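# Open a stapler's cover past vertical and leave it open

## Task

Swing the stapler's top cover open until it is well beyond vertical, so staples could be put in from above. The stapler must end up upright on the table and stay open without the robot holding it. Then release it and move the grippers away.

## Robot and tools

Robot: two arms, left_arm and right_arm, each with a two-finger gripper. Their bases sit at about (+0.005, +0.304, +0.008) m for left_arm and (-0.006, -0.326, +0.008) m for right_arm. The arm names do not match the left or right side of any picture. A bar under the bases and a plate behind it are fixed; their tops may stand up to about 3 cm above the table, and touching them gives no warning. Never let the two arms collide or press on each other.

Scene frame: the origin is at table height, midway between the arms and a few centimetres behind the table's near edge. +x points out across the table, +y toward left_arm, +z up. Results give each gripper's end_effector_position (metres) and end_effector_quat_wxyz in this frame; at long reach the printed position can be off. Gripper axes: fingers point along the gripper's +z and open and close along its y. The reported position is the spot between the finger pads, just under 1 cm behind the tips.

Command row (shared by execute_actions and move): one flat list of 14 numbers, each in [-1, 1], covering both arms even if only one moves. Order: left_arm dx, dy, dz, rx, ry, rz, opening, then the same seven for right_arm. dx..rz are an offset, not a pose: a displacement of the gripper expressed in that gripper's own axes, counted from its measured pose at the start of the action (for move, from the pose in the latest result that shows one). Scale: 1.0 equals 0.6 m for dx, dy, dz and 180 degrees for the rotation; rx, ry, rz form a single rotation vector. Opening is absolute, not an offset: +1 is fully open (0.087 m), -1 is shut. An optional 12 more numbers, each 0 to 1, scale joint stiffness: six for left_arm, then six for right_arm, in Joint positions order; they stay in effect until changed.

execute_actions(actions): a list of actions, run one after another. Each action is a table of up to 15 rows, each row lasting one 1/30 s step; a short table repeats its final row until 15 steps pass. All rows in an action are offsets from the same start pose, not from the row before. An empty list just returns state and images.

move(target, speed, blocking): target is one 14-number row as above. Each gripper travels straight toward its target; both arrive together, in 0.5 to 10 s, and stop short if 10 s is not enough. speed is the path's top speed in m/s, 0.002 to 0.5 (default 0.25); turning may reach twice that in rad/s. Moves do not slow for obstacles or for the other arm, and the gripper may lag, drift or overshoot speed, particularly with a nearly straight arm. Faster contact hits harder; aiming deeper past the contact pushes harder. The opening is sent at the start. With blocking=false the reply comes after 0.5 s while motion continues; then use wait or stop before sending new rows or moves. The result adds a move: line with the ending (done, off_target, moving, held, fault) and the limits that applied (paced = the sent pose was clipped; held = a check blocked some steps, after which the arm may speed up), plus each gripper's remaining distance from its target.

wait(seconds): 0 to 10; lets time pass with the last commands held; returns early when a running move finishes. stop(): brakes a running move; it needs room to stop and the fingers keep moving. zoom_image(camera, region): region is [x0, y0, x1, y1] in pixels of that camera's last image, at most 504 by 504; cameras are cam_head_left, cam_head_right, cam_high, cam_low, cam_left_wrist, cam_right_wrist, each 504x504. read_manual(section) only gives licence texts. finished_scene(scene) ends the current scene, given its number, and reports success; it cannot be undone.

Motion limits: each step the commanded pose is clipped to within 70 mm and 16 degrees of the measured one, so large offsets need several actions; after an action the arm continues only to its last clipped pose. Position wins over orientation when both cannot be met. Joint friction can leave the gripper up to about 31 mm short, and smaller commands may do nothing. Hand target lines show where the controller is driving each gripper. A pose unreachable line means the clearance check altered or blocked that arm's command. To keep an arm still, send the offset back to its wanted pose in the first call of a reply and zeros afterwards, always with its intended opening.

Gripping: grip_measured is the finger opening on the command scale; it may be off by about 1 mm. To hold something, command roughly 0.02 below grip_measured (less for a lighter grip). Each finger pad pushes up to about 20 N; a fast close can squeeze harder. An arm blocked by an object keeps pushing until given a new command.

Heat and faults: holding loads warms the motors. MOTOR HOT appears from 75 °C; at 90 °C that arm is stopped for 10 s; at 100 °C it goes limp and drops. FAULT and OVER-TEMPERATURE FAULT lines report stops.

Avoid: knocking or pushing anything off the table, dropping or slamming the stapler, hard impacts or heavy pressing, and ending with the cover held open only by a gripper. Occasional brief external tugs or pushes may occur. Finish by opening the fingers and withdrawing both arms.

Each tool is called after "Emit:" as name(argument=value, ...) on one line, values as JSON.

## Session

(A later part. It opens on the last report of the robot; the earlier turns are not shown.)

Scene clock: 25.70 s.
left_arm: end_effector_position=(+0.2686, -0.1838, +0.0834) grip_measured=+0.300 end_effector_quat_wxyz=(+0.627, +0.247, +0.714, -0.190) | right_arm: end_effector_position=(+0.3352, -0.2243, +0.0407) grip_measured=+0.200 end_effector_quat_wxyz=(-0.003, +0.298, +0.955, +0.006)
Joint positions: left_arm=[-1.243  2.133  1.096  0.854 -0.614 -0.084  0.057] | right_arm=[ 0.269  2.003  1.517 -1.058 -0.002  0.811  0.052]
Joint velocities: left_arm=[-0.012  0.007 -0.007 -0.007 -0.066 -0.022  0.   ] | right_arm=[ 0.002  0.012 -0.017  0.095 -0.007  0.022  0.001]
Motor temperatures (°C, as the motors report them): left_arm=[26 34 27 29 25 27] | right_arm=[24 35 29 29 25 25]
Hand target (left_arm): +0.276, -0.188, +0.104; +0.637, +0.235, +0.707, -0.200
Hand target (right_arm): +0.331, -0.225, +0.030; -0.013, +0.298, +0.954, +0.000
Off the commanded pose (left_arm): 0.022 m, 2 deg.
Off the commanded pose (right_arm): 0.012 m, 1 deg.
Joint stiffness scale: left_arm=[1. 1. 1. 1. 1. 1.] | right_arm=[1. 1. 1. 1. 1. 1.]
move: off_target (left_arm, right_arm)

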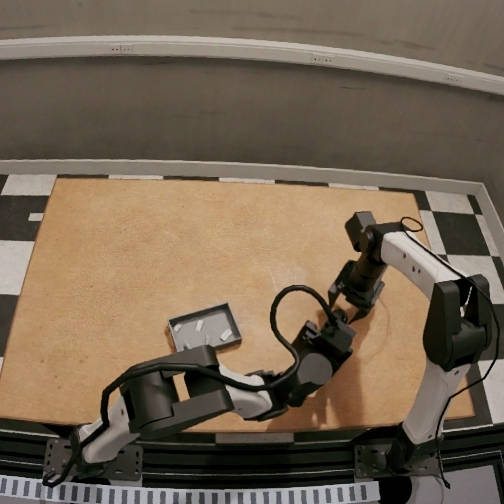

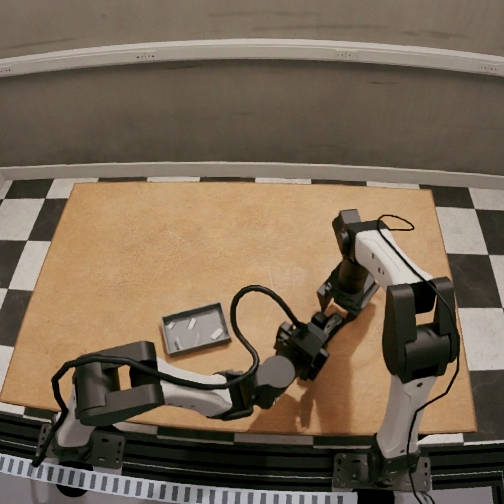

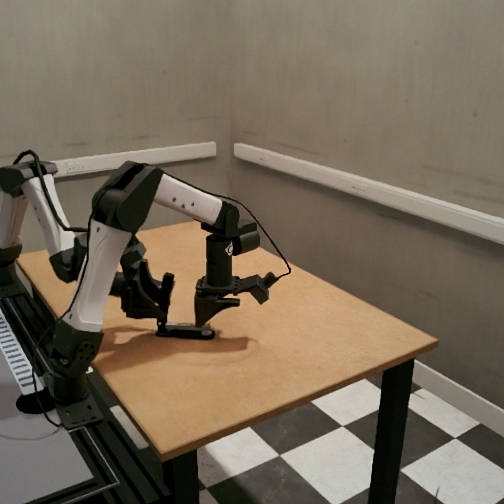

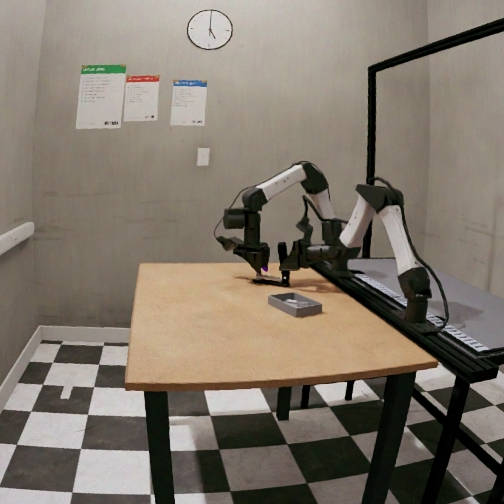

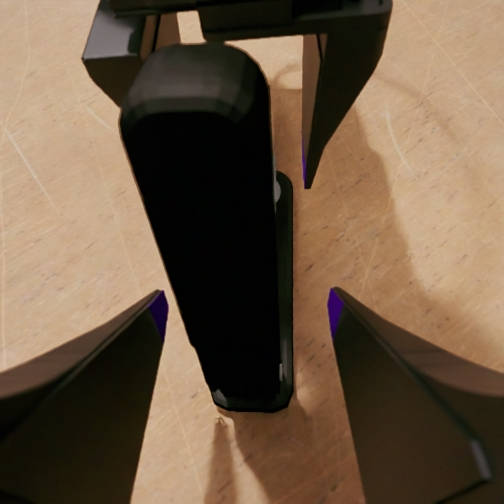

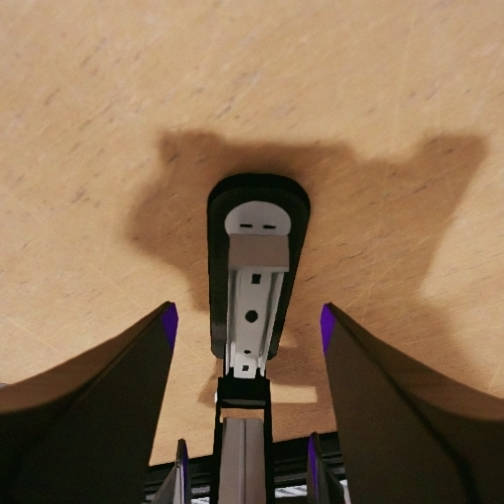

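Emit:
move(target=[-0.11,0.028,0,0,0,-0.035,0.6,0,0,0.04,0,0,0,0.2], speed=0.05)

Emit:
move(target=[0,0,0,0,0,0,0.1,0,0,0,0,0,0,-0.58])

Emit:
zoom_image(camera="cam_high", region=[90, 180, 270, 360])

Scene clock: 27.80 s.
left_arm: end_effector_position=(+0.2779, -0.1745, +0.1278) grip_measured=+0.600 end_effector_quat_wxyz=(+0.607, +0.222, +0.733, -0.210) | right_arm: end_effector_position=(+0.3407, -0.2230, +0.0308) grip_measured=+0.200 end_effector_quat_wxyz=(+0.012, +0.298, +0.954, +0.014)
Joint positions: left_arm=[-1.202  1.986  1.127  0.643 -0.57  -0.172  0.07 ] | right_arm=[ 0.269  2.003  1.479 -0.986 -0.002  0.811  0.052]
Joint velocities: left_arm=[-0.002 -0.002 -0.012 -0.095 -0.022 -0.022 -0.001] | right_arm=[ 0.022 -0.002 -0.012 -0.037 -0.022 -0.051 -0.   ]
Motor temperatures (°C, as the motors report them): left_arm=[26 35 27 29 25 27] | right_arm=[24 35 29 29 25 25]
Hand target (left_arm): +0.284, -0.177, +0.150; +0.616, +0.207, +0.726, -0.224
Hand target (right_arm): +0.334, -0.224, +0.017; -0.003, +0.298, +0.955, +0.006
Off the commanded pose (left_arm): 0.023 m, 3 deg.
Off the commanded pose (right_arm): 0.015 m, 2 deg.
Joint stiffness scale: left_arm=[1. 1. 1. 1. 1. 1.] | right_arm=[1. 1. 1. 1. 1. 1.]
move: off_target (left_arm, right_arm)

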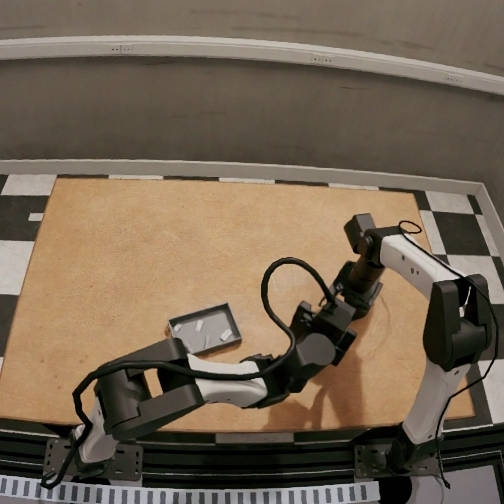

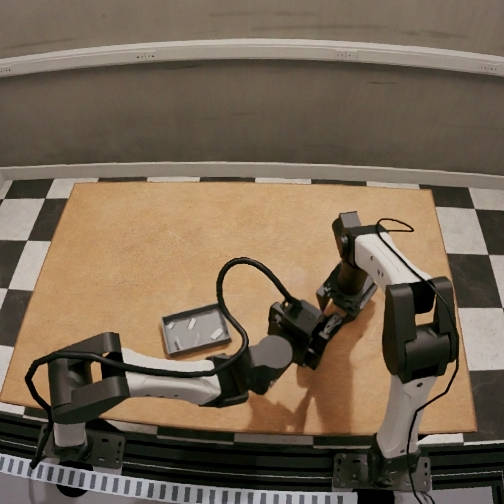

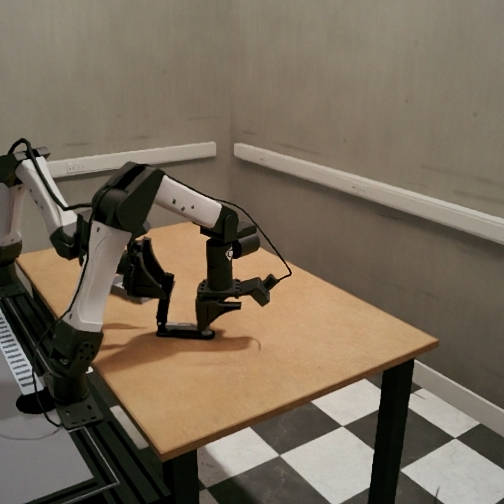

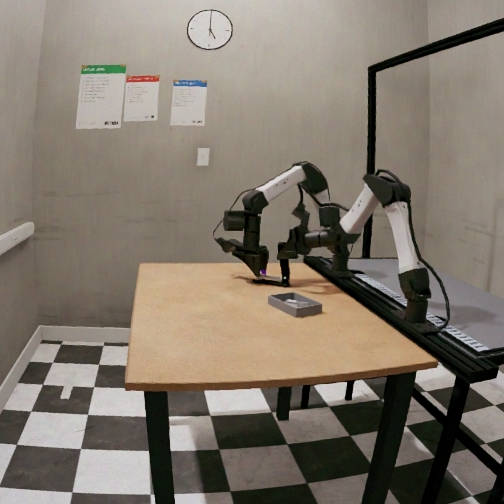

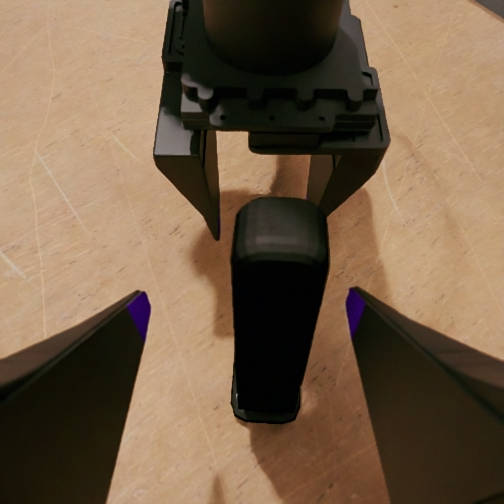

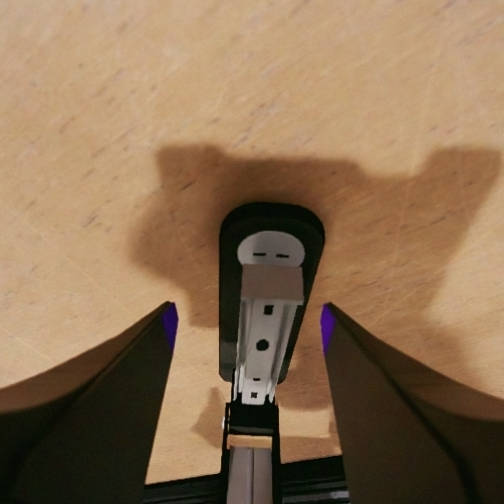

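Scene clock: 28.30 s.
left_arm: end_effector_position=(+0.2779, -0.1745, +0.1278) grip_measured=+0.100 end_effector_quat_wxyz=(+0.607, +0.222, +0.733, -0.210) | right_arm: end_effector_position=(+0.3409, -0.2231, +0.0307) grip_measured=-0.576 end_effector_quat_wxyz=(+0.012, +0.298, +0.954, +0.014)
Joint positions: left_arm=[-1.202  1.986  1.127  0.643 -0.57  -0.172  0.048] | right_arm=[ 0.269  2.003  1.479 -0.985 -0.001  0.811  0.019]
Joint velocities: left_arm=[ 0.007 -0.002 -0.002 -0.007  0.022 -0.007 -0.001] | right_arm=[-0.007  0.007  0.002 -0.037 -0.051  0.051 -0.   ]
Motor temperatures (°C, as the motors report them): left_arm=[26 35 27 29 25 27] | right_arm=[24 35 29 29 25 25]
Hand target (left_arm): +0.278, -0.175, +0.128; +0.607, +0.222, +0.733, -0.210
Hand target (right_arm): +0.341, -0.223, +0.031; +0.012, +0.298, +0.954, +0.014
Off the commanded pose (left_arm): 0.000 m, 0 deg.
Off the commanded pose (right_arm): 0.000 m, 0 deg.
Joint stiffness scale: left_arm=[1. 1. 1. 1. 1. 1.] | right_arm=[1. 1. 1. 1. 1. 1.]
move: done

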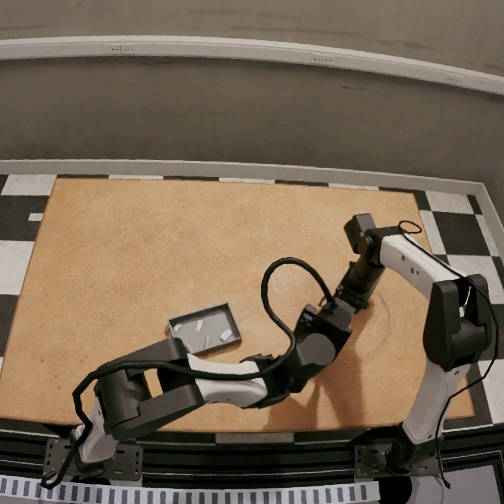

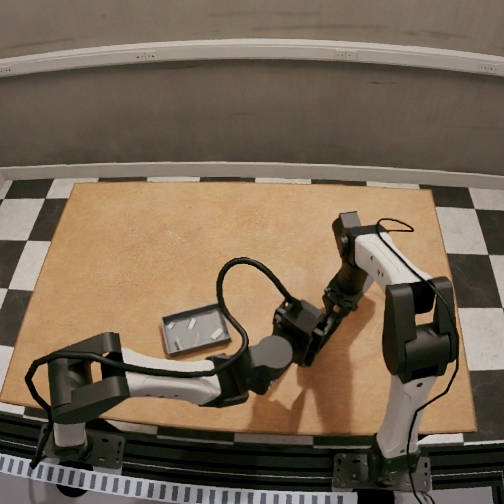

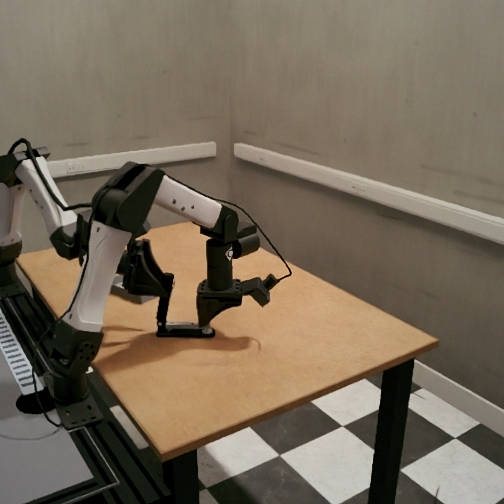

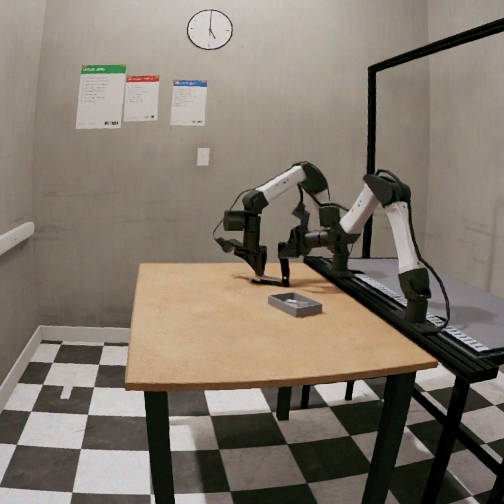

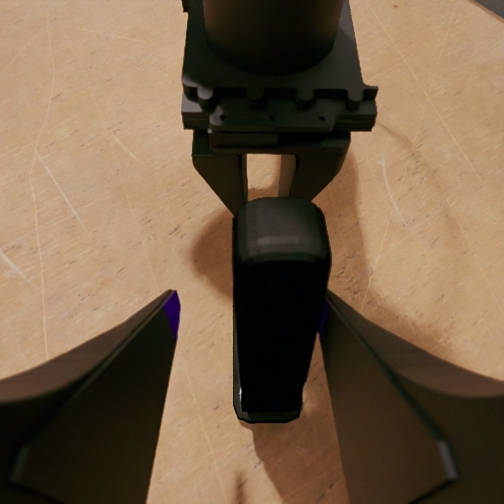

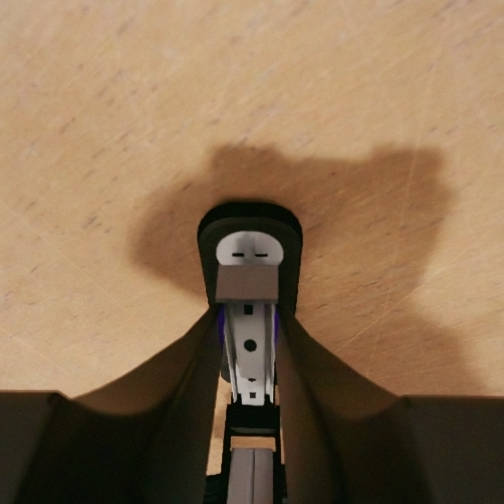

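Region (90, 180, 270, 360) of cam_high's 504x504 image, scaled by 2.800, with more detail than that image has.

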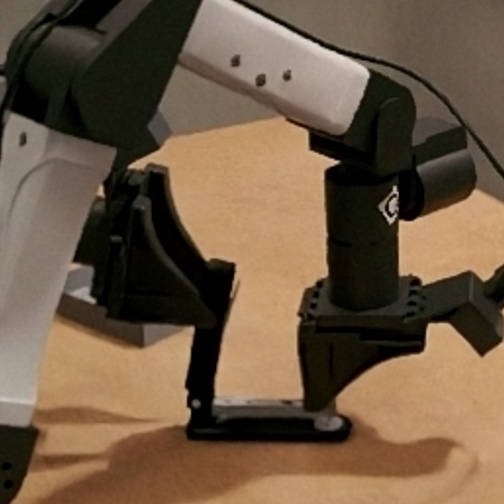

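Emit:
move(target=[0,-0.026,0,-0.02,0,0,0.1,0,0,0,0,0,0,-0.61], speed=0.03)

Emit:
move(target=[0,0,0,0,0,0,-0.42,0,0,0,0,0,0,-0.61])

Emit:
move(target=[0.015,0,-0.07,0,-0.04,0,-0.415,0,0,0,0,0,0,-0.61], speed=0.04)

Emit:
move(target=[0.04,0,-0.06,0,-0.04,0,-0.415,0,0,0,0,0,0,-0.61], speed=0.04)

Emit:
zoom_image(camera="cam_high", region=[90, 180, 270, 360])

Scene clock: 30.37 s.
left_arm: end_effector_position=(+0.2692, -0.1809, +0.1225) grip_measured=+0.100 end_effector_quat_wxyz=(+0.611, +0.211, +0.741, -0.184) | right_arm: end_effector_position=(+0.3409, -0.2230, +0.0314) grip_measured=-0.609 end_effector_quat_wxyz=(+0.013, +0.298, +0.954, +0.015)
Joint positions: left_arm=[-1.247  2.02   1.177  0.593 -0.667 -0.188  0.048] | right_arm=[ 0.269  2.001  1.479 -0.986 -0.002  0.81   0.017]
Joint velocities: left_arm=[-0.007  0.002  0.012 -0.022 -0.007 -0.081 -0.001] | right_arm=[-0.022  0.007  0.007  0.007  0.007 -0.007 -0.   ]
Motor temperatures (°C, as the motors report them): left_arm=[26 35 28 29 25 27] | right_arm=[24 35 29 29 25 25]
Hand target (left_arm): +0.269, -0.187, +0.128; +0.614, +0.203, +0.740, -0.187
Hand target (right_arm): +0.341, -0.223, +0.031; +0.012, +0.298, +0.954, +0.014
Off the commanded pose (left_arm): 0.009 m, 1 deg.
Off the commanded pose (right_arm): 0.001 m, 0 deg.
Joint stiffness scale: left_arm=[1. 1. 1. 1. 1. 1.] | right_arm=[1. 1. 1. 1. 1. 1.]
move: done

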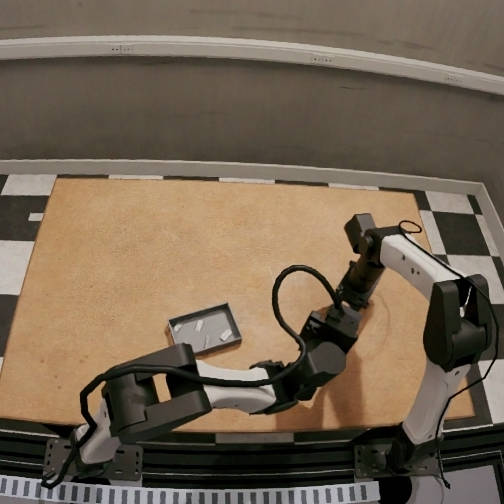

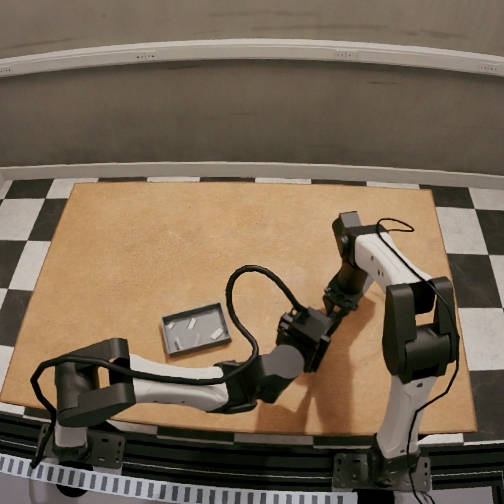

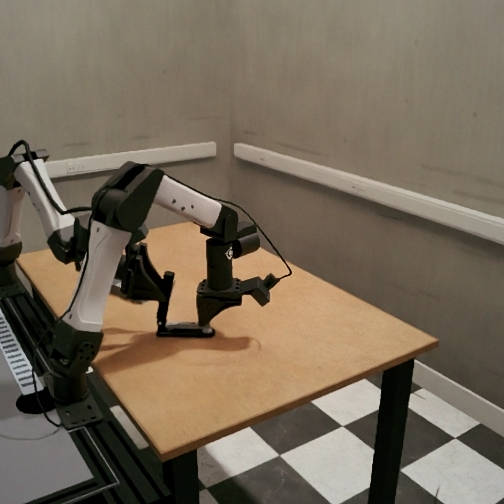

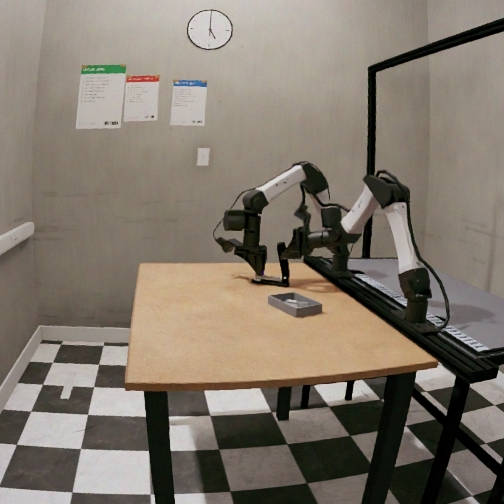

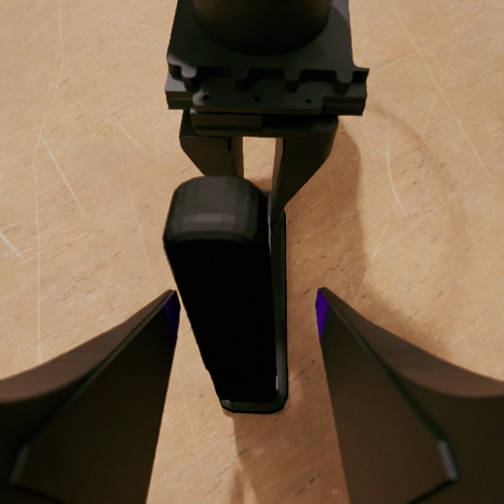

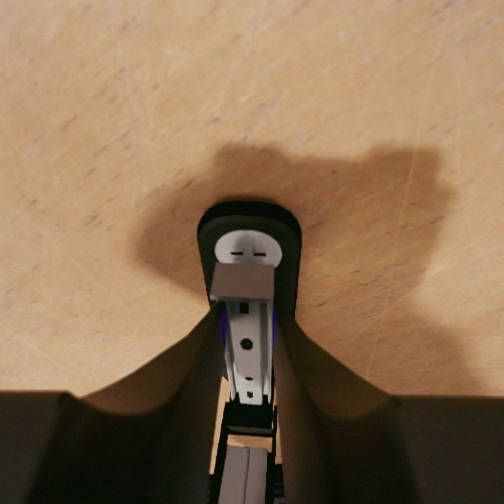

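Scene clock: 30.87 s.
left_arm: end_effector_position=(+0.2693, -0.1808, +0.1225) grip_measured=-0.412 end_effector_quat_wxyz=(+0.611, +0.210, +0.741, -0.184) | right_arm: end_effector_position=(+0.3409, -0.2232, +0.0314) grip_measured=-0.610 end_effector_quat_wxyz=(+0.013, +0.297, +0.955, +0.014)
Joint positions: left_arm=[-1.247  2.02   1.177  0.593 -0.668 -0.187  0.026] | right_arm=[ 0.269  2.001  1.479 -0.986 -0.001  0.81   0.017]
Joint velocities: left_arm=[-0.007 -0.002 -0.002  0.007  0.022 -0.037  0.001] | right_arm=[-0.027 -0.007  0.002  0.007 -0.066 -0.007  0.   ]
Motor temperatures (°C, as the motors report them): left_arm=[26 35 28 29 25 27] | right_arm=[24 35 29 29 25 25]
Hand target (left_arm): +0.269, -0.181, +0.123; +0.611, +0.211, +0.741, -0.184
Hand target (right_arm): +0.341, -0.223, +0.031; +0.013, +0.298, +0.954, +0.015
Off the commanded pose (left_arm): 0.000 m, 0 deg.
Off the commanded pose (right_arm): 0.000 m, 0 deg.
Joint stiffness scale: left_arm=[1. 1. 1. 1. 1. 1.] | right_arm=[1. 1. 1. 1. 1. 1.]
move: done

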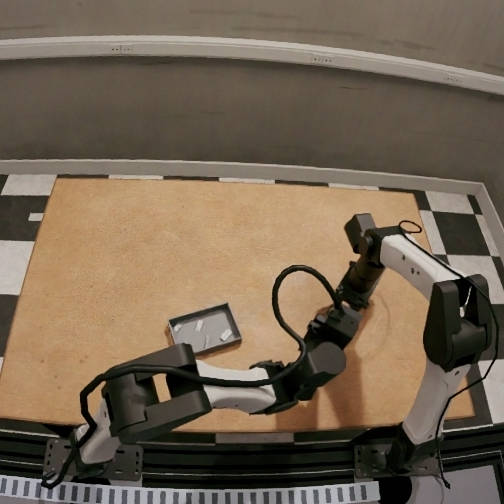

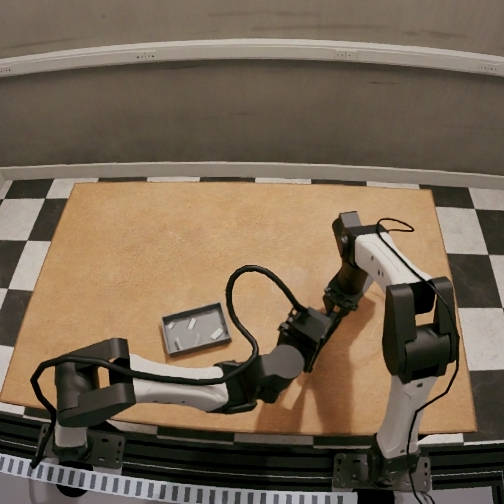

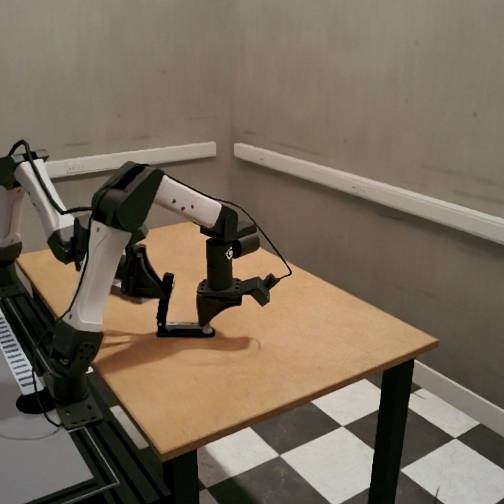

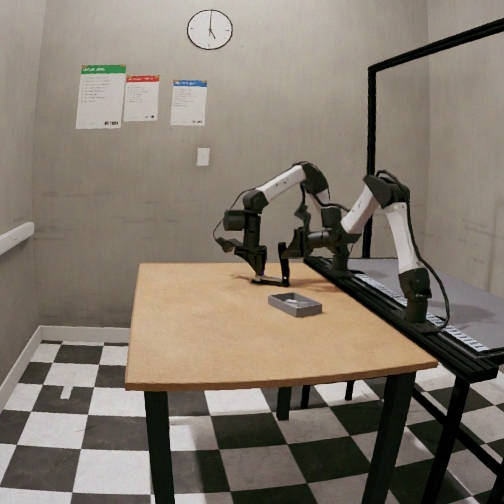

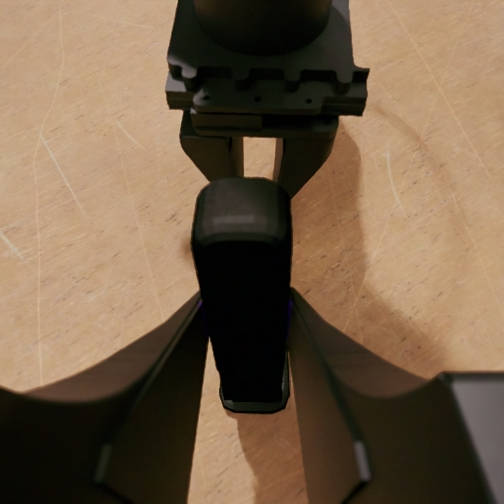

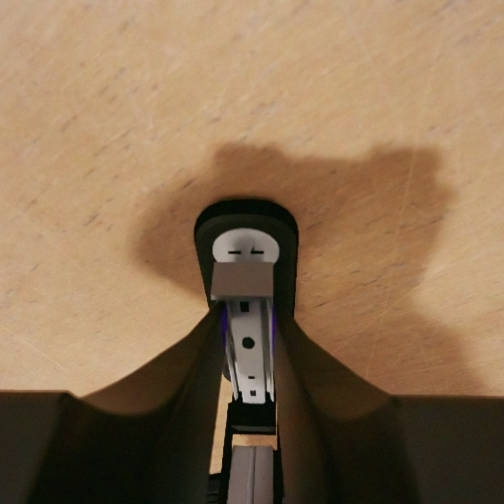

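Scene clock: 32.70 s.
left_arm: end_effector_position=(+0.2419, -0.1631, +0.1211) grip_measured=-0.411 end_effector_quat_wxyz=(+0.656, +0.192, +0.702, -0.201) | right_arm: end_effector_position=(+0.3366, -0.2200, +0.0325) grip_measured=-0.610 end_effector_quat_wxyz=(+0.001, +0.297, +0.955, +0.021)
Joint positions: left_arm=[-1.315  2.008  0.982  0.933 -0.756 -0.11   0.026] | right_arm=[ 0.269  2.001  1.479 -1.    -0.024  0.81   0.017]
Joint velocities: left_arm=[ 0.007  0.002 -0.002 -0.037 -0.037  0.022  0.   ] | right_arm=[-0.002  0.007 -0.002 -0.022  0.007  0.066  0.001]
Motor temperatures (°C, as the motors report them): left_arm=[26 36 27 30 25 27] | right_arm=[24 36 29 29 25 25]
Hand target (left_arm): +0.234, -0.158, +0.121; +0.655, +0.198, +0.702, -0.197
Hand target (right_arm): +0.341, -0.223, +0.031; +0.013, +0.298, +0.955, +0.014
Off the commanded pose (left_arm): 0.010 m, 1 deg.
Off the commanded pose (right_arm): 0.005 m, 2 deg.
Joint stiffness scale: left_arm=[1. 1. 1. 1. 1. 1.] | right_arm=[1. 1. 1. 1. 1. 1.]
move: done

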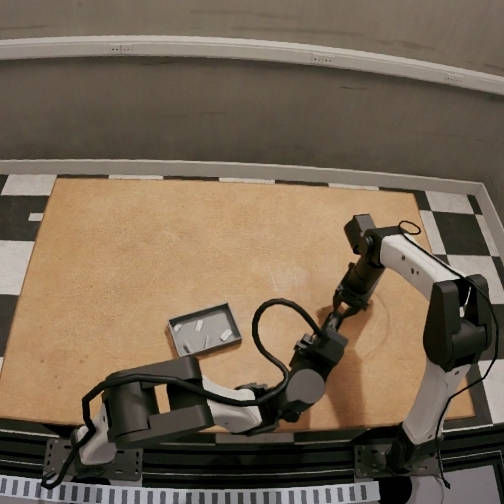

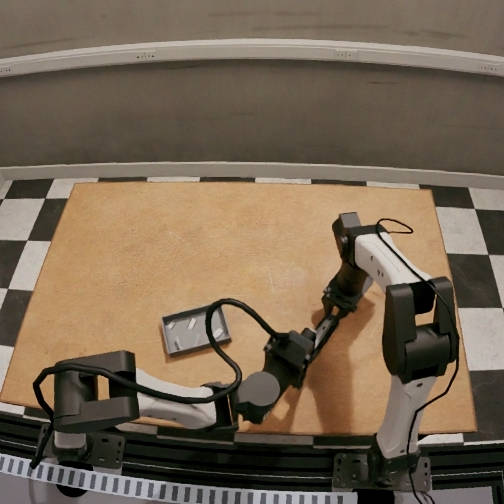

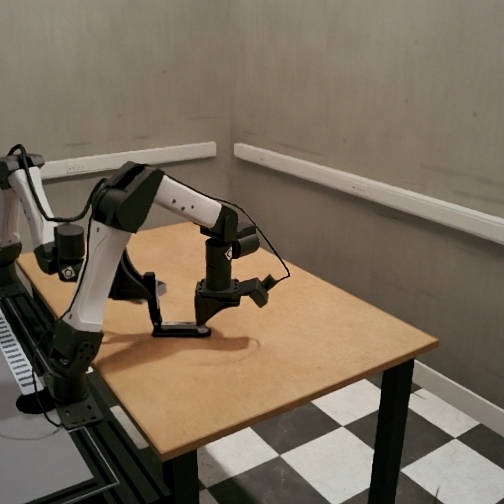

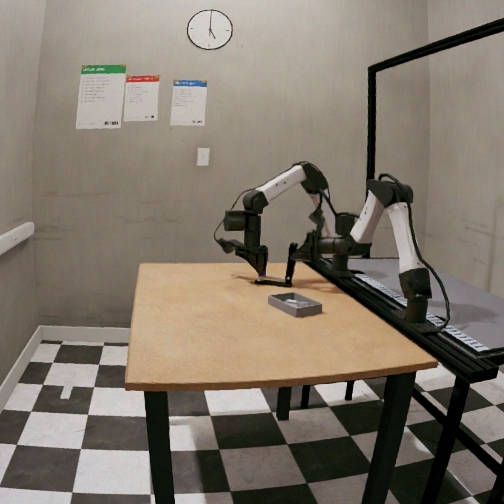

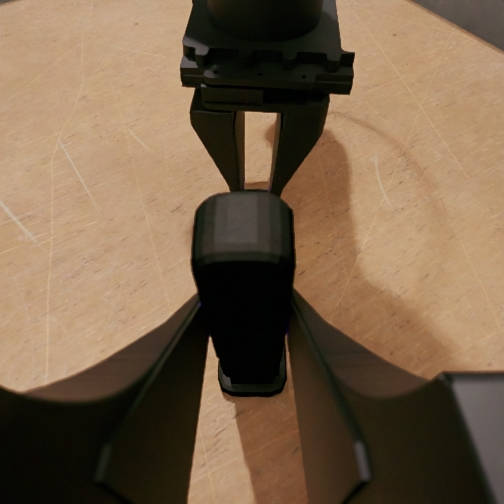

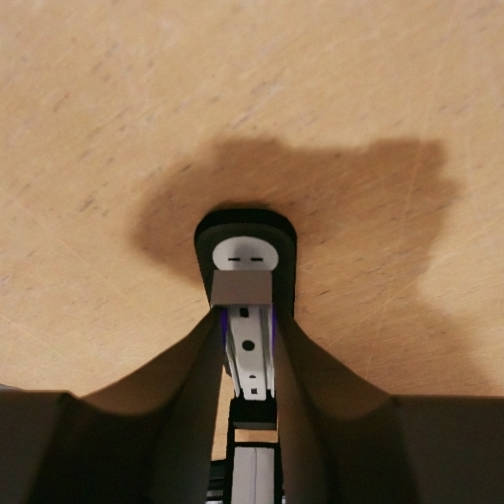

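Scene clock: 34.53 s.
left_arm: end_effector_position=(+0.2196, -0.1486, +0.1146) grip_measured=-0.411 end_effector_quat_wxyz=(+0.704, +0.165, +0.654, -0.221) | right_arm: end_effector_position=(+0.3314, -0.2166, +0.0339) grip_measured=-0.610 end_effector_quat_wxyz=(-0.013, +0.297, +0.954, +0.028)
Joint positions: left_arm=[-1.38   2.11   0.853  1.378 -0.835  0.018  0.026] | right_arm=[ 0.269  2.001  1.479 -1.018 -0.049  0.81   0.017]
Joint velocities: left_arm=[-0.007  0.012 -0.002  0.051 -0.022 -0.051  0.001] | right_arm=[-0.017 -0.007  0.007 -0.022 -0.037 -0.051 -0.001]
Motor temperatures (°C, as the motors report them): left_arm=[26 36 27 30 25 27] | right_arm=[24 36 29 29 25 25]
Hand target (left_arm): +0.210, -0.144, +0.099; +0.698, +0.179, +0.660, -0.213
Hand target (right_arm): +0.337, -0.220, +0.033; +0.001, +0.297, +0.955, +0.021
Off the commanded pose (left_arm): 0.019 m, 2 deg.
Off the commanded pose (right_arm): 0.006 m, 2 deg.
Joint stiffness scale: left_arm=[1. 1. 1. 1. 1. 1.] | right_arm=[1. 1. 1. 1. 1. 1.]
move: off_target (left_arm)

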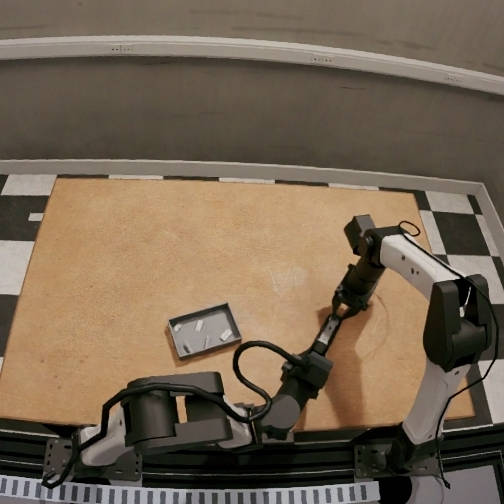

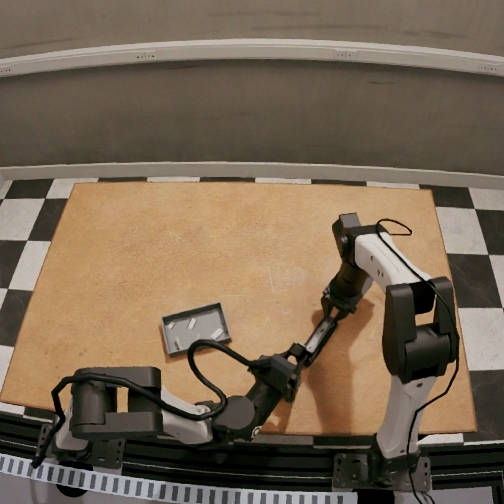

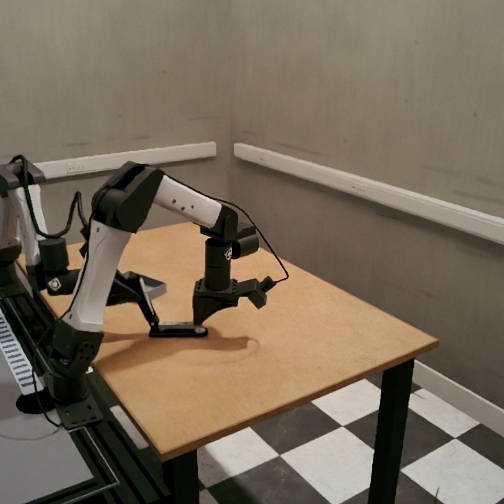

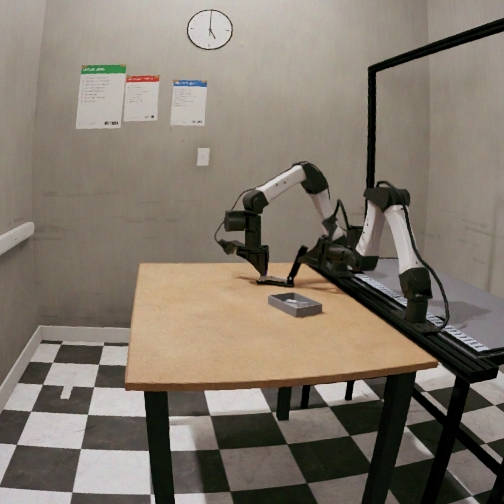

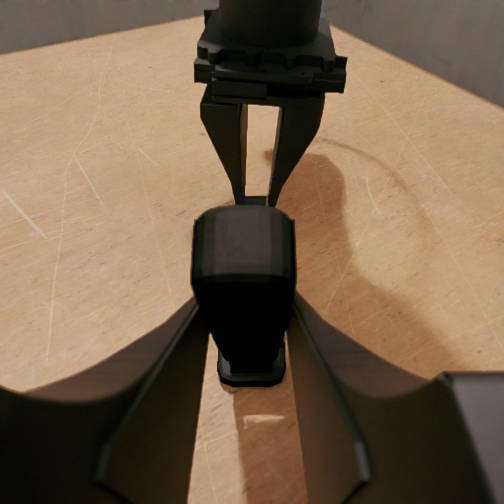

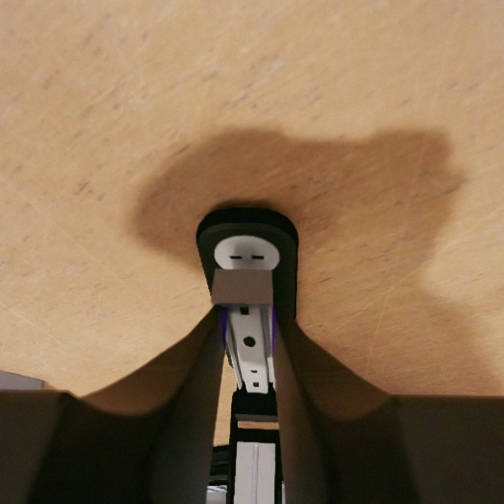

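Region (90, 180, 270, 360) of cam_high's 504x504 image, scaled by 2.800, with more detail than that image has.

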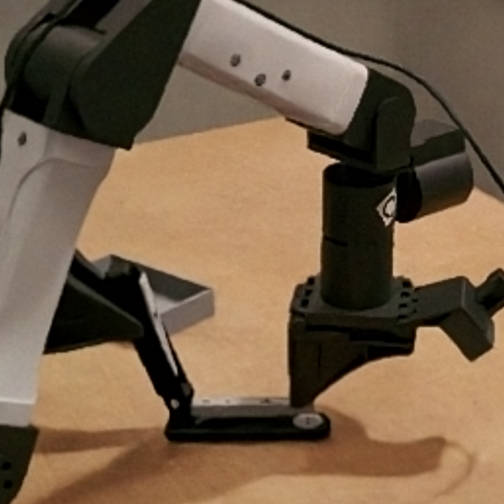

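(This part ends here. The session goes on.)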